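# Close the locker door until it latches

## Task

Push the locker door shut so the latch catches and it stays closed without the robot holding it. Never fling the door open hard, and never let the robot topple or finish leaning; success also requires releasing the door and backing away afterward.

## Robot and tools

Robot: TidyBot++, a wheeled base 0.54 m long, 0.50 m wide and 0.38 m tall on four driven casters, carrying one seven-joint arm with a two-finger gripper. The shoulder sits 0.12 m ahead of the base centre, 0.68 m up. Cameras: base_camera on the base, wrist_camera looking along the hand. At the start the arm is folded, hand down; the wrist reaches up to 0.08 m beyond the base front and the elbow up to 1.15 m high.

Frames: the base frame has its origin on the floor below the base centre, x ahead, y to the left, z up. hand_pose is reported in it, as the midpoint between the finger pads; its own z runs out along the fingers and its y is the closing direction. The odometry frame is the base frame where the scene began. base_odometry comes from wheel rotation only, so slip looks like travel and drift of a few cm and degrees builds up over many moves. Heading is left-positive, -3.142 to 3.142. base_tilt is in degrees, positive when leaning forward or right, with about a 1 degree fixed bias.

execute_actions: argument actions is a list holding zero or one action; an empty list only reports state and images. An action may contain base, joints, speeds. base holds exactly one key, each a relative move from where the base last measured itself: translate_m (metres, forward +, -2 to 2), strafe_m (metres, left +, -2 to 2), rotate_rad (radians, counter-clockwise from above +, -6.3 to 6.3). joints holds absolute targets by name, in radians: joint_1_rad (any angle, whole-arm swivel, clockwise from above is +, opposite to rotate_rad), joint_2_rad shoulder -2.249 to 2.249, joint_3_rad any angle, joint_4_rad elbow -2.579 to 2.579, joint_5_rad any angle, joint_6_rad wrist -2.099 to 2.099, joint_7_rad any angle (hand roll; hand down, + is counter-clockwise from above, 1.57 puts the fingers opening left/right). gripper_pos is unitless 0 (open, about 85 mm gap) to 1 (closed, squeezing about 100 N per finger). Unlimited joints take the short way, so turn by under half a revolution per call. Done tolerances: ±0.039 for joints 1 to 4, ±0.056 for 5 to 7, ±0.03 gripper. speeds caps this action only: translate_m and strafe_m 0.05 to 0.5 m/s, rotate_rad 0.1 to 1.57 rad/s (defaults are the maxima). A base move needing over 8.667 s is refused, as is any bad key or out-of-range value (nothing moves). An action never runs past 15 s. Anything omitted may keep driving toward its previous target. cameras: list of base_camera, wrist_camera or all; omitted or null gives all, [] gives none.

Arm geometry, with joint_1_rad 0, joint_3_rad 3.14, joint_5_rad 0: arm stays in the x-z plane. Tilt from vertical (forward +): upper arm (0.42 m) = joint_2_rad; forearm (0.31 m) = joint_2_rad - joint_4_rad; hand (0.31 m to hand point) = that minus joint_6_rad. Forward reach from the shoulder is the sum of length times sine, height is the sum of length times cosine. A downward hand tops out near 0.94 m above floor, only close in. Closed fingertips reach 20 mm past the hand point. Joint speeds up to 1.39 rad/s (1.22 for joints 5 to 7).

wait: seconds 0 to 10; commands nothing and returns state and images. zoom_image: camera plus region [x0, y0, x1, y1] in pixels of that camera's most recent full image, top-left origin, at most 504 by 504. finished_scene: scene = the current scene's number; it is final, and the door must remain latched. Its result states success and gives the next task.

Results: pictures lists image order. base_status and joint_status report each motion: done, off_target (resting short, maybe still pushing), contact_stop or time_out (target dropped, holding). A blocked base pushes hard until timeout and may still say done while short. joint command not followed, with a cause line, means a self-collision check blocked the arm's targets (gripper still moves); those targets can retry later. There is no check against hitting the base. on_its_own lists uncommanded motion. motor_effort is percent of maximum, with the bracketed peak; readings are noisy and biased. ARM HIT marks a hard hit on the base or arm. Friction can leave joints slightly off with all done; to correct, send previous command plus (desired minus read). hand_pose may be a cm or two wrong; trust images. Holding loads makes the arm sag and heats motors (MOTOR HOT from 60 C, OVER-TEMPERATURE FAULT at 75 C).

Avoid: driving the base while the arm is caught on something roughly 0.8 m or higher (tipping); sideways force on a raised hand; torque faults (joints 1 to 4 limit 104.5 N m, warning 56.7; joints 5 to 7 limit 51.3, warning 29.4), which freeze the arm and gripper 10 s and skip the rest of the call. Push the door gently and slowly, never swing it open hard, keep the robot level, then open the gripper, retract and back off before finishing. The robot keeps its last command while you think.

Each tool is called after ">>>" as name([rows], argument=value, ...), one row to a line, values as JSON.

## Session

I'll start by looking at the current state and camera images.

>>> execute_actions(actions=[])

Scene clock: 0.00 s.
base_odometry: x=+0.000 y=+0.000 heading=+0.000 (m, m, rad; odometry frame)
base_tilt: forward=-0.5 right=+0.5 (deg)
base_status: not commanded
joint_positions: joint_1_rad=-0.018 joint_2_rad=-0.363 joint_3_rad=+3.179 joint_4_rad=-2.554 joint_5_rad=-0.003 joint_6_rad=-0.874 joint_7_rad=+1.578 gripper_pos=+0.000
joint_status: not commanded
motor_effort: joint_1_rad=+0 joint_2_rad=-1 joint_3_rad=-1 joint_4_rad=+13 joint_5_rad=+0 joint_6_rad=+2 joint_7_rad=+0 (%)
hand_pose: x=+0.2495 y=+0.0013 z=+0.5821 quat_wxyz=(-0.007, +0.999, -0.006, +0.038) (m; base frame)
pictures: base_camera, wrist_camera
Images, in order (width x height): base_camera 644x364, wrist_camera 644x476.

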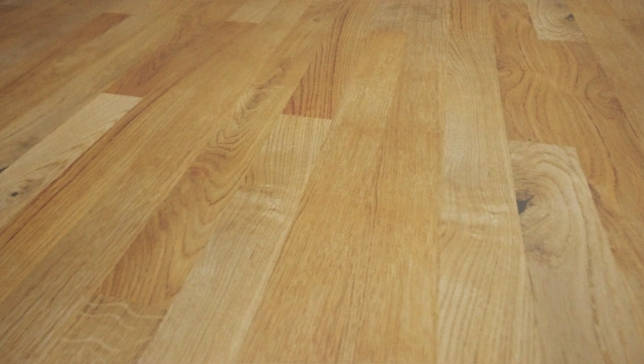

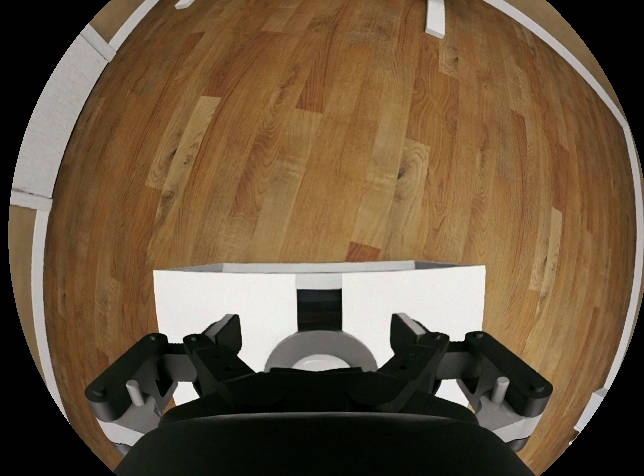

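>>> execute_actions([
  {"joints": {"joint_6_rad": 0.5}},
])

Scene clock: 1.83 s.
base_odometry: x=+0.000 y=+0.000 heading=+0.000 (m, m, rad; odometry frame)
base_tilt: forward=-0.5 right=+0.6 (deg)
base_status: not commanded
joint_positions: joint_1_rad=-0.018 joint_2_rad=-0.363 joint_3_rad=+3.179 joint_4_rad=-2.553 joint_5_rad=-0.003 joint_6_rad=+0.490 joint_7_rad=+1.578 gripper_pos=+0.000
joint_status: all done
motor_effort: joint_1_rad=+0(0) joint_2_rad=-5(5) joint_3_rad=-1(1) joint_4_rad=+17(18) joint_5_rad=+0(0) joint_6_rad=+10(10) joint_7_rad=+0(0) (%)
hand_pose: x=+0.5347 y=-0.0085 z=+0.8523 quat_wxyz=(+0.003, +0.752, -0.010, +0.660) (m; base frame)
pictures: base_camera, wrist_camera
Images, in order (width x height): base_camera 644x364, wrist_camera 644x476.

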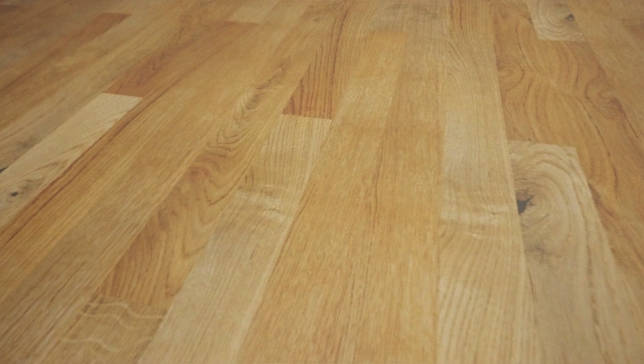

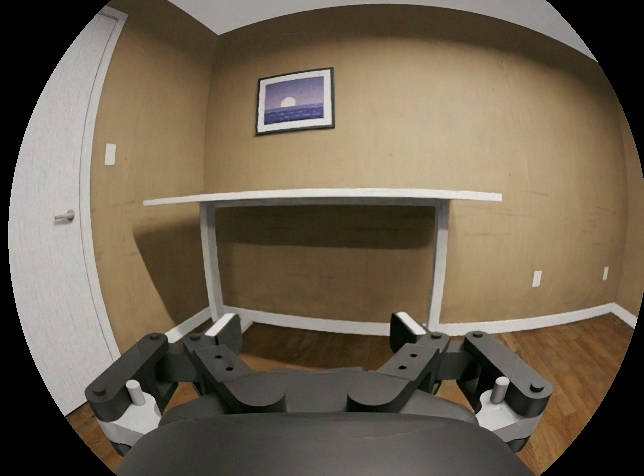

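>>> execute_actions([
  {"base": {"rotate_rad": -2.0}},
])

Scene clock: 4.53 s.
base_odometry: x=+0.000 y=+0.000 heading=-2.000 (m, m, rad; odometry frame)
base_tilt: forward=-0.5 right=+0.5 (deg)
base_status: done
joint_positions: joint_1_rad=-0.018 joint_2_rad=-0.363 joint_3_rad=+3.179 joint_4_rad=-2.553 joint_5_rad=-0.003 joint_6_rad=+0.490 joint_7_rad=+1.578 gripper_pos=+0.000
joint_status: not commanded
motor_effort: joint_1_rad=+0(1) joint_2_rad=-5(6) joint_3_rad=-1(0) joint_4_rad=+17(17) joint_5_rad=+0(0) joint_6_rad=+10(9) joint_7_rad=+0(0) (%)
hand_pose: x=+0.5347 y=-0.0085 z=+0.8523 quat_wxyz=(+0.003, +0.752, -0.010, +0.660) (m; base frame)
pictures: base_camera, wrist_camera
Images, in order (width x height): base_camera 644x364, wrist_camera 644x476.

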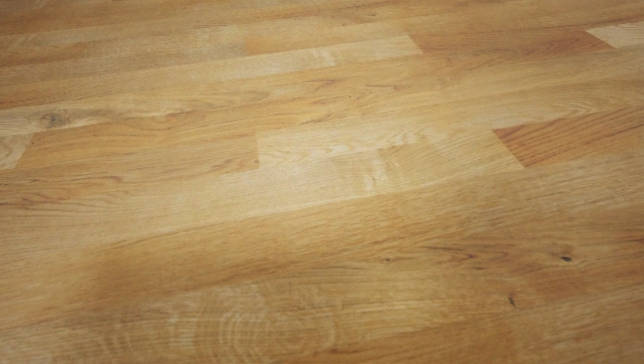

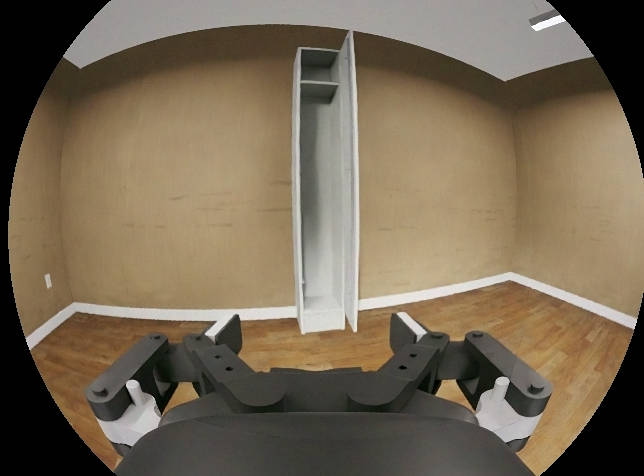

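The locker is right ahead. Let me zoom in.

>>> zoom_image(camera="wrist_camera", region=[240, 20, 420, 345])

>>> zoom_image(camera="wrist_camera", region=[280, 250, 380, 345])

Region (240, 20, 420, 345) of wrist_camera's 644x476 image, scaled by 1.551; it fills the left 279 columns of this view, and the rest is white.

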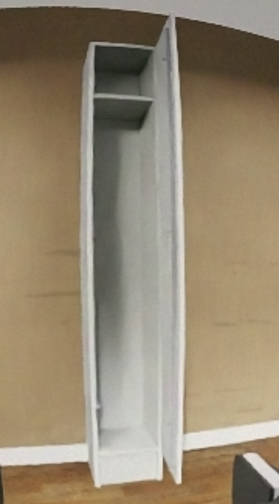

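Region (280, 250, 380, 345) of wrist_camera's 644x476 image, scaled by 5.040; it fills the top 479 rows of this view, and the rest is white.

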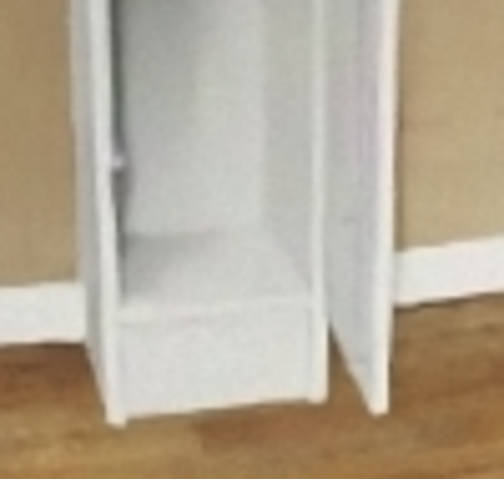

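>>> execute_actions([
  {"base": {"rotate_rad": 0.19}, "joints": {"gripper_pos": 1.0, "joint_1_rad": 0.0, "joint_2_rad": 0.35, "joint_3_rad": 3.14, "joint_4_rad": -2.31, "joint_5_rad": 0.0, "joint_6_rad": 1.087, "joint_7_rad": 1.57}},
])

>>> execute_actions([
  {"base": {"strafe_m": -0.75}},
])

Scene clock: 9.80 s.
base_odometry: x=+0.000 y=+0.000 heading=-1.810 (m, m, rad; odometry frame)
base_tilt: forward=-0.5 right=+0.5 (deg)
base_status: done
joint_positions: joint_1_rad=-0.018 joint_2_rad=+0.342 joint_3_rad=+3.168 joint_4_rad=-2.324 joint_5_rad=-0.003 joint_6_rad=+1.053 joint_7_rad=+1.578 gripper_pos=+0.999
joint_status: all done
motor_effort: joint_1_rad=+1(2) joint_2_rad=-24(25) joint_3_rad=-1(1) joint_4_rad=+12(17) joint_5_rad=+0(0) joint_6_rad=+10(10) joint_7_rad=+0(0) (%)
hand_pose: x=+0.7152 y=-0.0029 z=+0.7851 quat_wxyz=(+0.009, +0.722, +0.001, +0.692) (m; base frame)
pictures: base_camera, wrist_camera
Images, in order (width x height): base_camera 644x364, wrist_camera 644x476.

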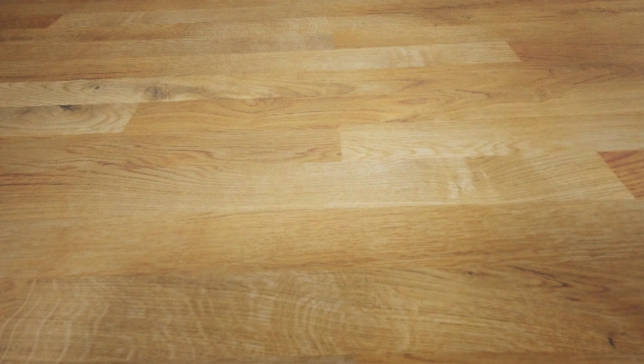

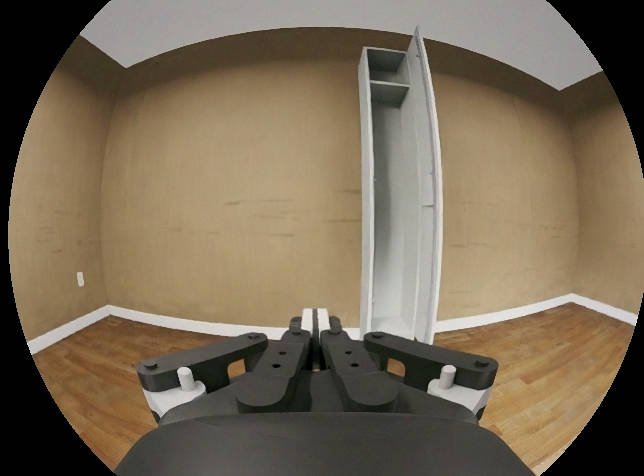

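Scene clock: 12.67 s.
base_odometry: x=-0.728 y=+0.179 heading=-1.811 (m, m, rad; odometry frame)
base_tilt: forward=-0.4 right=+0.6 (deg)
base_status: done
joint_positions: joint_1_rad=-0.015 joint_2_rad=+0.342 joint_3_rad=+3.160 joint_4_rad=-2.324 joint_5_rad=-0.003 joint_6_rad=+1.053 joint_7_rad=+1.578 gripper_pos=+0.999
joint_status: not commanded
motor_effort: joint_1_rad=+0(2) joint_2_rad=-24(24) joint_3_rad=-1(3) joint_4_rad=+11(12) joint_5_rad=+0(1) joint_6_rad=+10(10) joint_7_rad=+0(0) (%)
hand_pose: x=+0.7152 y=-0.0006 z=+0.7852 quat_wxyz=(+0.006, +0.722, +0.002, +0.692) (m; base frame)
pictures: base_camera, wrist_camera
Images, in order (width x height): base_camera 644x364, wrist_camera 644x476.

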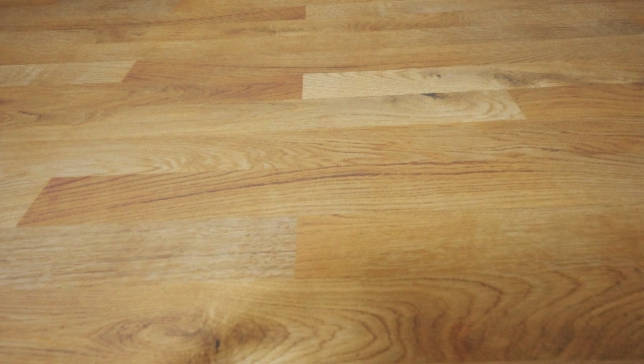

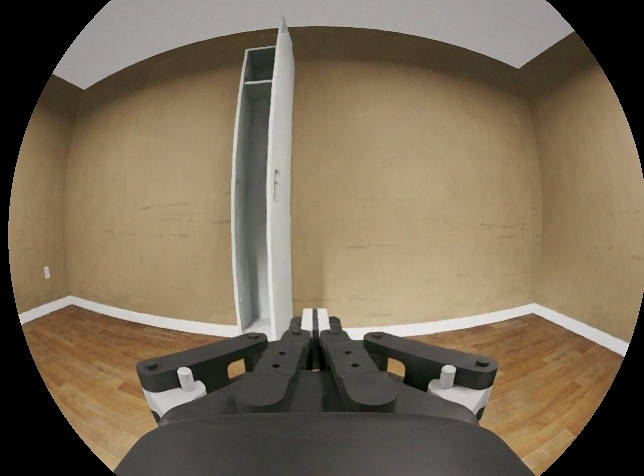

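>>> zoom_image(camera="wrist_camera", region=[200, 10, 360, 350])

>>> zoom_image(camera="wrist_camera", region=[220, 140, 320, 240])

Region (200, 10, 360, 350) of wrist_camera's 644x476 image, scaled by 1.482; it fills the left 237 columns of this view, and the rest is white.

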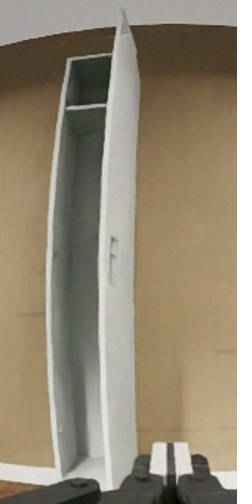

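Region (220, 140, 320, 240) of wrist_camera's 644x476 image, scaled by 5.040.

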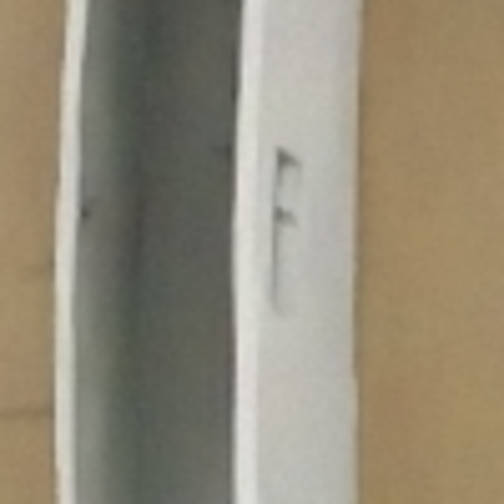

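>>> execute_actions([
  {"base": {"translate_m": 1.12}},
])

Scene clock: 17.67 s.
base_odometry: x=-0.995 y=-0.909 heading=-1.811 (m, m, rad; odometry frame)
base_tilt: forward=-0.4 right=+0.5 (deg)
base_status: done
joint_positions: joint_1_rad=-0.015 joint_2_rad=+0.344 joint_3_rad=+3.160 joint_4_rad=-2.318 joint_5_rad=-0.003 joint_6_rad=+1.055 joint_7_rad=+1.578 gripper_pos=+0.999
joint_status: not commanded
motor_effort: joint_1_rad=+1(2) joint_2_rad=-24(26) joint_3_rad=-2(2) joint_4_rad=+12(12) joint_5_rad=+0(0) joint_6_rad=+10(10) joint_7_rad=+0(0) (%)
hand_pose: x=+0.7171 y=-0.0006 z=+0.7875 quat_wxyz=(+0.006, +0.720, +0.002, +0.694) (m; base frame)
pictures: base_camera, wrist_camera
Images, in order (width x height): base_camera 644x364, wrist_camera 644x476.

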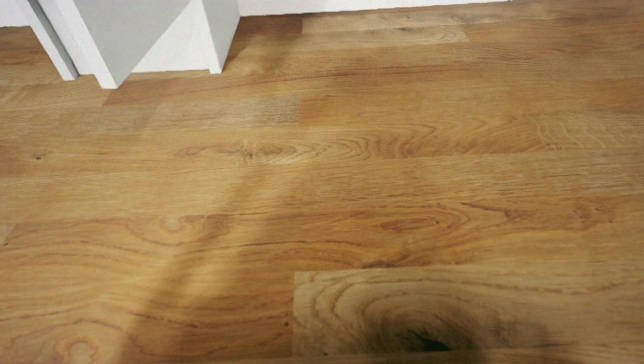

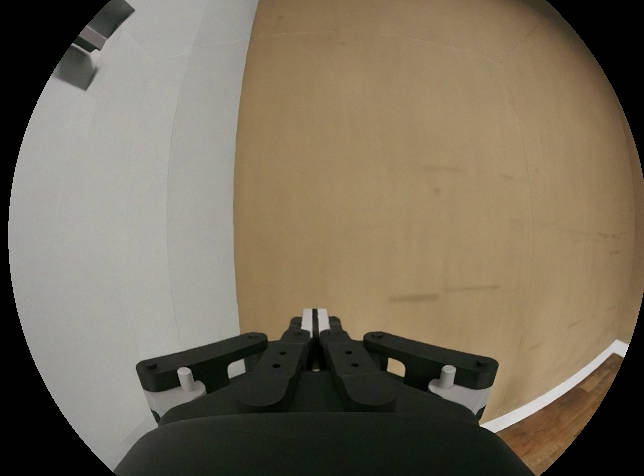

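>>> zoom_image(camera="base_camera", region=[0, 0, 280, 120])

>>> zoom_image(camera="wrist_camera", region=[20, 0, 260, 140])

Region (0, 0, 280, 120) of base_camera's 644x364 image, scaled by 1.800; it fills the top 216 rows of this view, and the rest is white.

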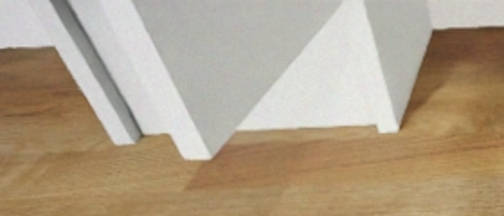

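Region (20, 0, 260, 140) of wrist_camera's 644x476 image, scaled by 2.100; it fills the top 294 rows of this view, and the rest is white.

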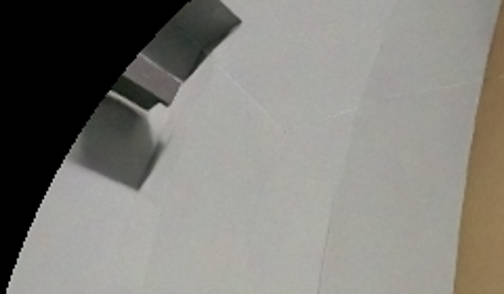

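>>> execute_actions([
  {"base": {"strafe_m": 0.26}, "joints": {"joint_1_rad": -0.15, "joint_2_rad": 0.457, "joint_4_rad": -2.155, "joint_6_rad": 1.05}, "speeds": {"strafe_m": 0.1}},
])

Scene clock: 22.10 s.
base_odometry: x=-0.742 y=-0.971 heading=-1.811 (m, m, rad; odometry frame)
base_tilt: forward=-0.5 right=+0.5 (deg)
base_status: done
joint_positions: joint_1_rad=-0.136 joint_2_rad=+0.447 joint_3_rad=+3.157 joint_4_rad=-2.164 joint_5_rad=-0.009 joint_6_rad=+1.055 joint_7_rad=+1.578 gripper_pos=+0.999
joint_status: all done
motor_effort: joint_1_rad=+1(11) joint_2_rad=-28(29) joint_3_rad=-2(10) joint_4_rad=+13(15) joint_5_rad=+0(6) joint_6_rad=+11(10) joint_7_rad=+0(0) (%)
hand_pose: x=+0.7666 y=+0.0788 z=+0.7946 quat_wxyz=(-0.037, +0.700, +0.043, +0.711) (m; base frame)
pictures: base_camera, wrist_camera
Images, in order (width x height): base_camera 644x364, wrist_camera 644x476.

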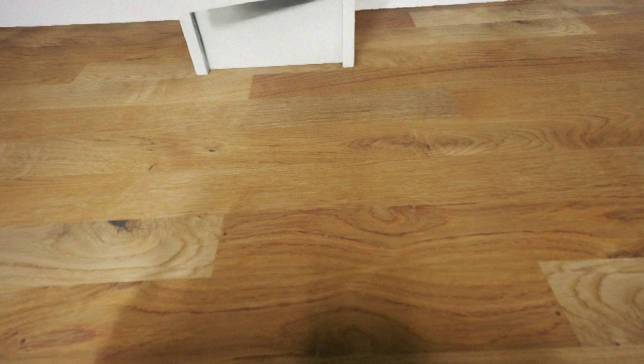

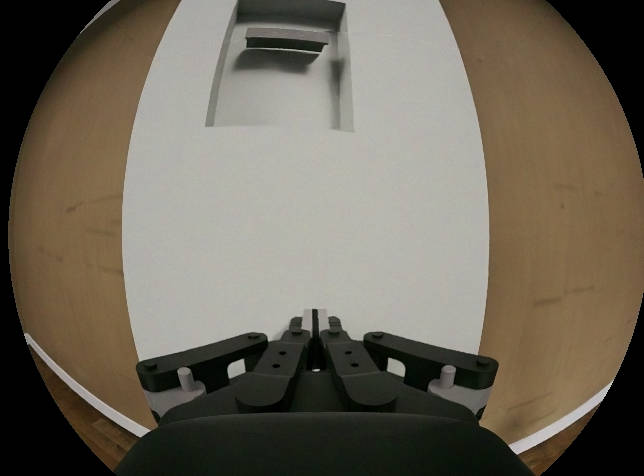

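>>> execute_actions(actions=[])

Scene clock: 22.17 s.
base_odometry: x=-0.742 y=-0.971 heading=-1.811 (m, m, rad; odometry frame)
base_tilt: forward=-0.4 right=+0.5 (deg)
base_status: done
joint_positions: joint_1_rad=-0.136 joint_2_rad=+0.447 joint_3_rad=+3.157 joint_4_rad=-2.164 joint_5_rad=-0.009 joint_6_rad=+1.055 joint_7_rad=+1.578 gripper_pos=+0.999
joint_status: all done
motor_effort: joint_1_rad=+0(11) joint_2_rad=-28(29) joint_3_rad=-1(10) joint_4_rad=+12(15) joint_5_rad=+0(6) joint_6_rad=+10(10) joint_7_rad=+0(0) (%)
hand_pose: x=+0.7666 y=+0.0788 z=+0.7946 quat_wxyz=(-0.037, +0.700, +0.043, +0.711) (m; base frame)
pictures: base_camera, wrist_camera
Images, in order (width x height): base_camera 644x364, wrist_camera 644x476.

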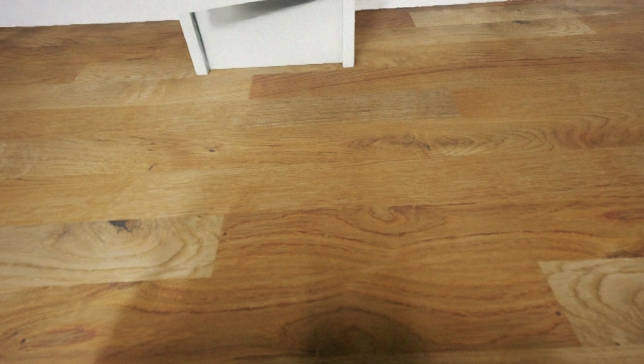

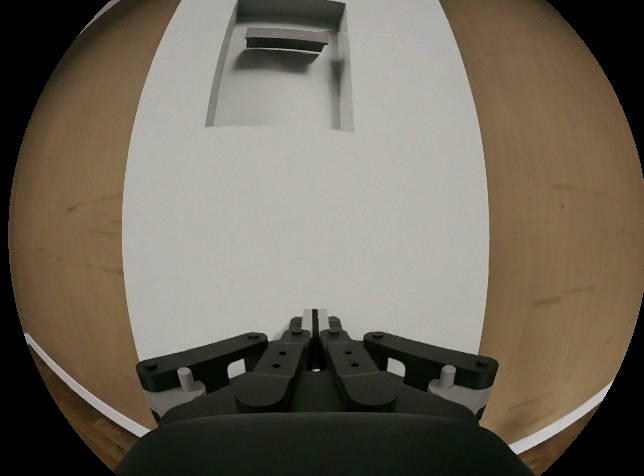

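>>> zoom_image(camera="base_camera", region=[150, 0, 390, 90])

>>> zoom_image(camera="wrist_camera", region=[170, 0, 400, 150])

Region (150, 0, 390, 90) of base_camera's 644x364 image, scaled by 2.100; it fills the top 189 rows of this view, and the rest is white.

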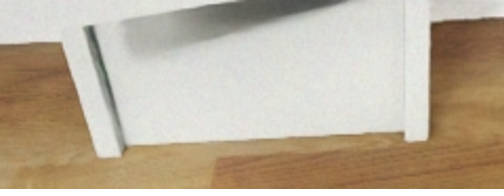

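Region (170, 0, 400, 150) of wrist_camera's 644x476 image, scaled by 2.191; it fills the top 329 rows of this view, and the rest is white.

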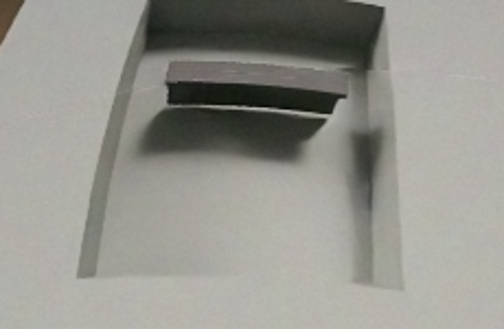

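>>> execute_actions([
  {"base": {"translate_m": 0.09}, "joints": {"joint_1_rad": -0.27}, "speeds": {"translate_m": 0.06}},
])

Scene clock: 25.77 s.
base_odometry: x=-0.763 y=-1.059 heading=-1.811 (m, m, rad; odometry frame)
base_tilt: forward=-0.5 right=+0.5 (deg)
base_status: done
joint_positions: joint_1_rad=-0.259 joint_2_rad=+0.444 joint_3_rad=+3.150 joint_4_rad=-2.169 joint_5_rad=-0.011 joint_6_rad=+1.055 joint_7_rad=+1.578 gripper_pos=+0.999
joint_status: all done
motor_effort: joint_1_rad=+0(8) joint_2_rad=-25(30) joint_3_rad=-1(7) joint_4_rad=+15(21) joint_5_rad=+0(5) joint_6_rad=+8(11) joint_7_rad=+0(0) (%)
hand_pose: x=+0.7495 y=+0.1605 z=+0.7943 quat_wxyz=(-0.084, +0.697, +0.086, +0.707) (m; base frame)
pictures: base_camera, wrist_camera
Images, in order (width x height): base_camera 644x364, wrist_camera 644x476.

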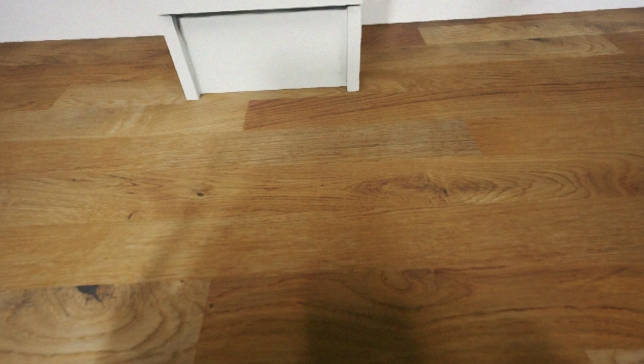

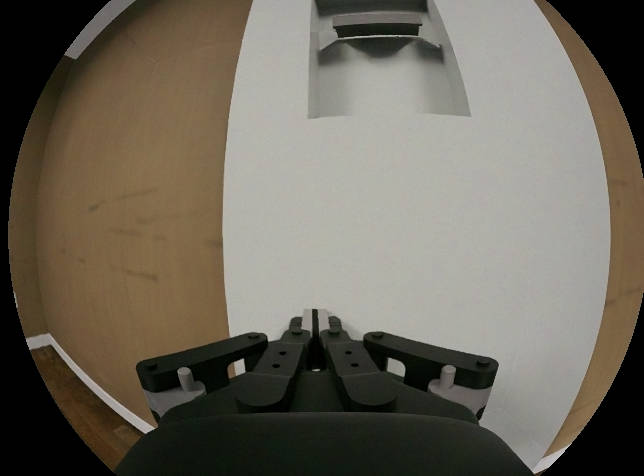

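>>> zoom_image(camera="base_camera", region=[140, 0, 390, 110])

>>> zoom_image(camera="wrist_camera", region=[280, 0, 500, 140])

Region (140, 0, 390, 110) of base_camera's 644x364 image, scaled by 2.016; it fills the top 222 rows of this view, and the rest is white.

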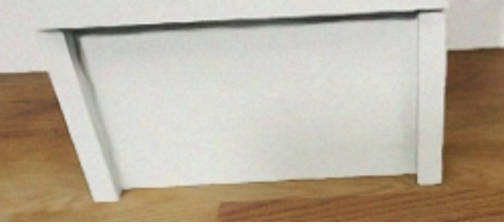

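Region (280, 0, 500, 140) of wrist_camera's 644x476 image, scaled by 2.291; it fills the top 321 rows of this view, and the rest is white.

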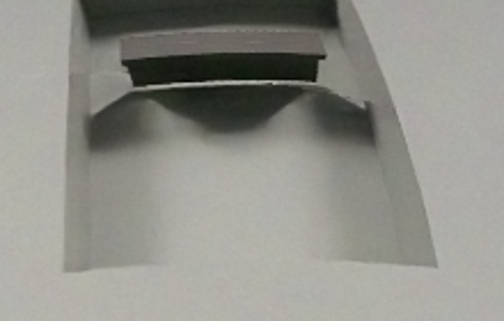

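>>> execute_actions([
  {"base": {"translate_m": 0.008}, "speeds": {"translate_m": 0.05}},
])

Scene clock: 27.07 s.
base_odometry: x=-0.765 y=-1.066 heading=-1.811 (m, m, rad; odometry frame)
base_tilt: forward=-0.4 right=+0.5 (deg)
base_status: done
joint_positions: joint_1_rad=-0.260 joint_2_rad=+0.430 joint_3_rad=+3.149 joint_4_rad=-2.189 joint_5_rad=-0.011 joint_6_rad=+1.055 joint_7_rad=+1.578 gripper_pos=+0.999
joint_status: not commanded
motor_effort: joint_1_rad=-2(5) joint_2_rad=-20(26) joint_3_rad=-2(3) joint_4_rad=+20(22) joint_5_rad=+1(2) joint_6_rad=+7(11) joint_7_rad=+0(0) (%)
hand_pose: x=+0.7422 y=+0.1605 z=+0.7941 quat_wxyz=(-0.085, +0.699, +0.088, +0.705) (m; base frame)
pictures: base_camera, wrist_camera
Images, in order (width x height): base_camera 644x364, wrist_camera 644x476.

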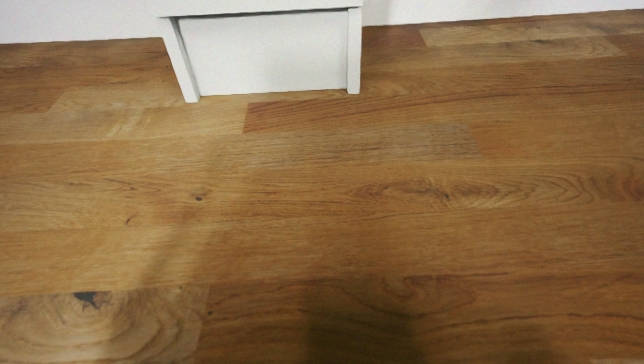

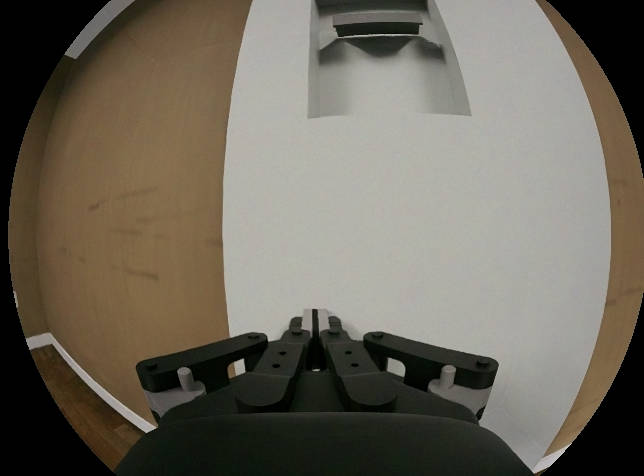

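>>> zoom_image(camera="base_camera", region=[140, 0, 260, 60])

>>> zoom_image(camera="base_camera", region=[280, 0, 400, 60])

>>> zoom_image(camera="wrist_camera", region=[280, 0, 500, 140])

Region (140, 0, 260, 60) of base_camera's 644x364 image, scaled by 4.200.

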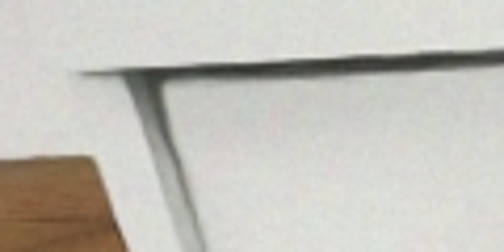

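Region (280, 0, 400, 60) of base_camera's 644x364 image, scaled by 4.200.

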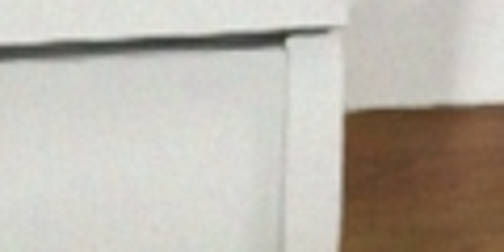

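Region (280, 0, 500, 140) of wrist_camera's 644x476 image, scaled by 2.291; it fills the top 321 rows of this view, and the rest is white.

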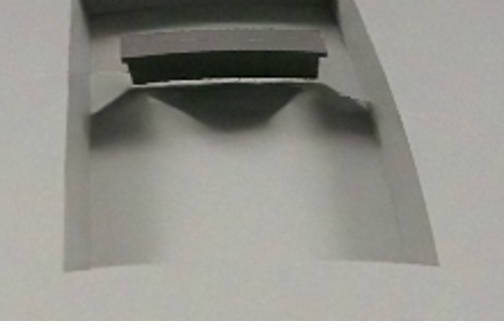

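>>> zoom_image(camera="base_camera", region=[130, 0, 400, 120])

Region (130, 0, 400, 120) of base_camera's 644x364 image, scaled by 1.867.

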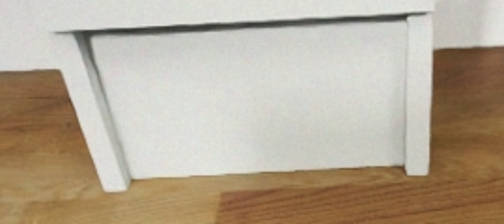

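>>> execute_actions([
  {"base": {"translate_m": -0.35}, "joints": {"joint_1_rad": -0.15, "joint_2_rad": -0.2, "joint_4_rad": -2.45, "joint_6_rad": 0.68}},
])

Scene clock: 29.93 s.
base_odometry: x=-0.682 y=-0.726 heading=-1.811 (m, m, rad; odometry frame)
base_tilt: forward=-0.5 right=+0.6 (deg)
base_status: done
joint_positions: joint_1_rad=-0.179 joint_2_rad=-0.199 joint_3_rad=+3.149 joint_4_rad=-2.439 joint_5_rad=-0.011 joint_6_rad=+0.713 joint_7_rad=+1.578 gripper_pos=+0.999
joint_status: all done
motor_effort: joint_1_rad=+0(3) joint_2_rad=-10(32) joint_3_rad=+0(3) joint_4_rad=+17(18) joint_5_rad=+0(1) joint_6_rad=+10(12) joint_7_rad=+0(0) (%)
hand_pose: x=+0.5866 y=+0.0799 z=+0.9128 quat_wxyz=(-0.060, +0.689, +0.056, +0.720) (m; base frame)
pictures: base_camera, wrist_camera
Images, in order (width x height): base_camera 644x364, wrist_camera 644x476.

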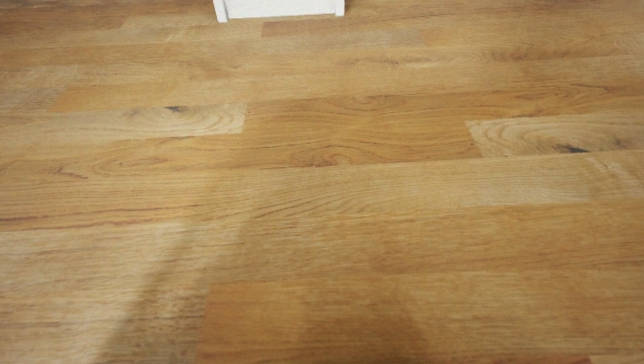

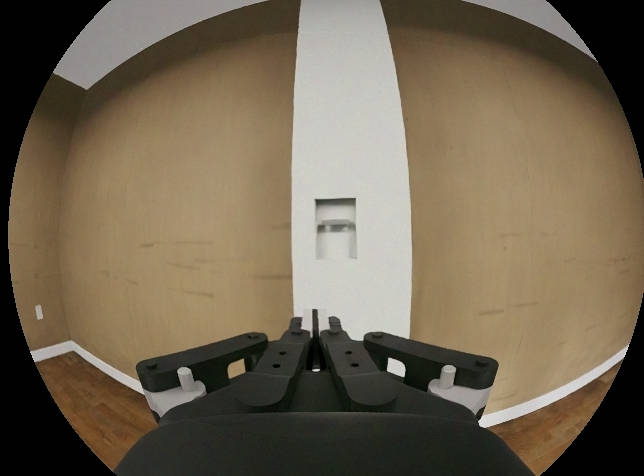

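>>> zoom_image(camera="wrist_camera", region=[280, 180, 420, 280])

Region (280, 180, 420, 280) of wrist_camera's 644x476 image, scaled by 3.600; it fills the top 360 rows of this view, and the rest is white.

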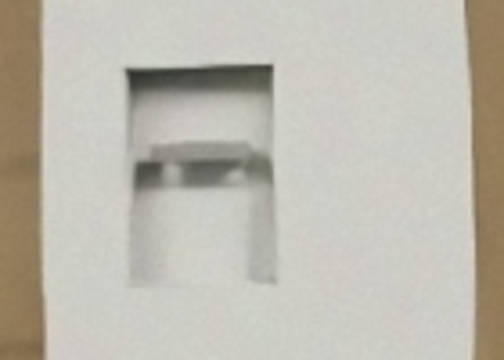

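>>> execute_actions(actions=[], cameras=["wrist_camera"])

Scene clock: 30.47 s.
base_odometry: x=-0.682 y=-0.726 heading=-1.811 (m, m, rad; odometry frame)
base_tilt: forward=-0.5 right=+0.6 (deg)
base_status: done
joint_positions: joint_1_rad=-0.179 joint_2_rad=-0.199 joint_3_rad=+3.149 joint_4_rad=-2.439 joint_5_rad=-0.011 joint_6_rad=+0.713 joint_7_rad=+1.578 gripper_pos=+0.999
joint_status: all done
motor_effort: joint_1_rad=+1(3) joint_2_rad=-10(32) joint_3_rad=-1(3) joint_4_rad=+17(18) joint_5_rad=+0(1) joint_6_rad=+9(12) joint_7_rad=+0(0) (%)
hand_pose: x=+0.5866 y=+0.0799 z=+0.9128 quat_wxyz=(-0.060, +0.689, +0.056, +0.720) (m; base frame)
pictures: wrist_camera
Images, in order (width x height): wrist_camera 644x476.

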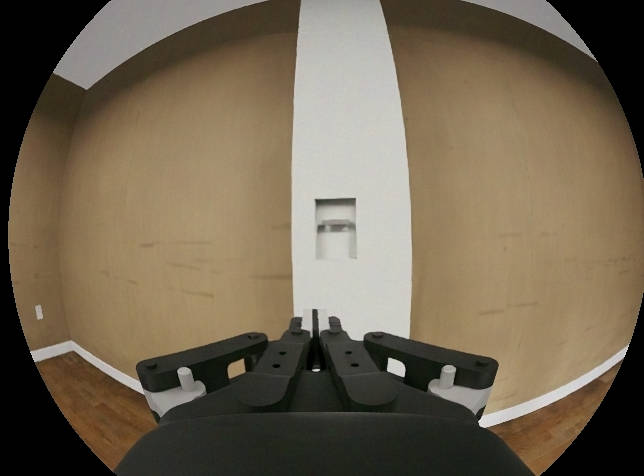

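>>> finished_scene(scene=1)

The scene is finished: the task was done.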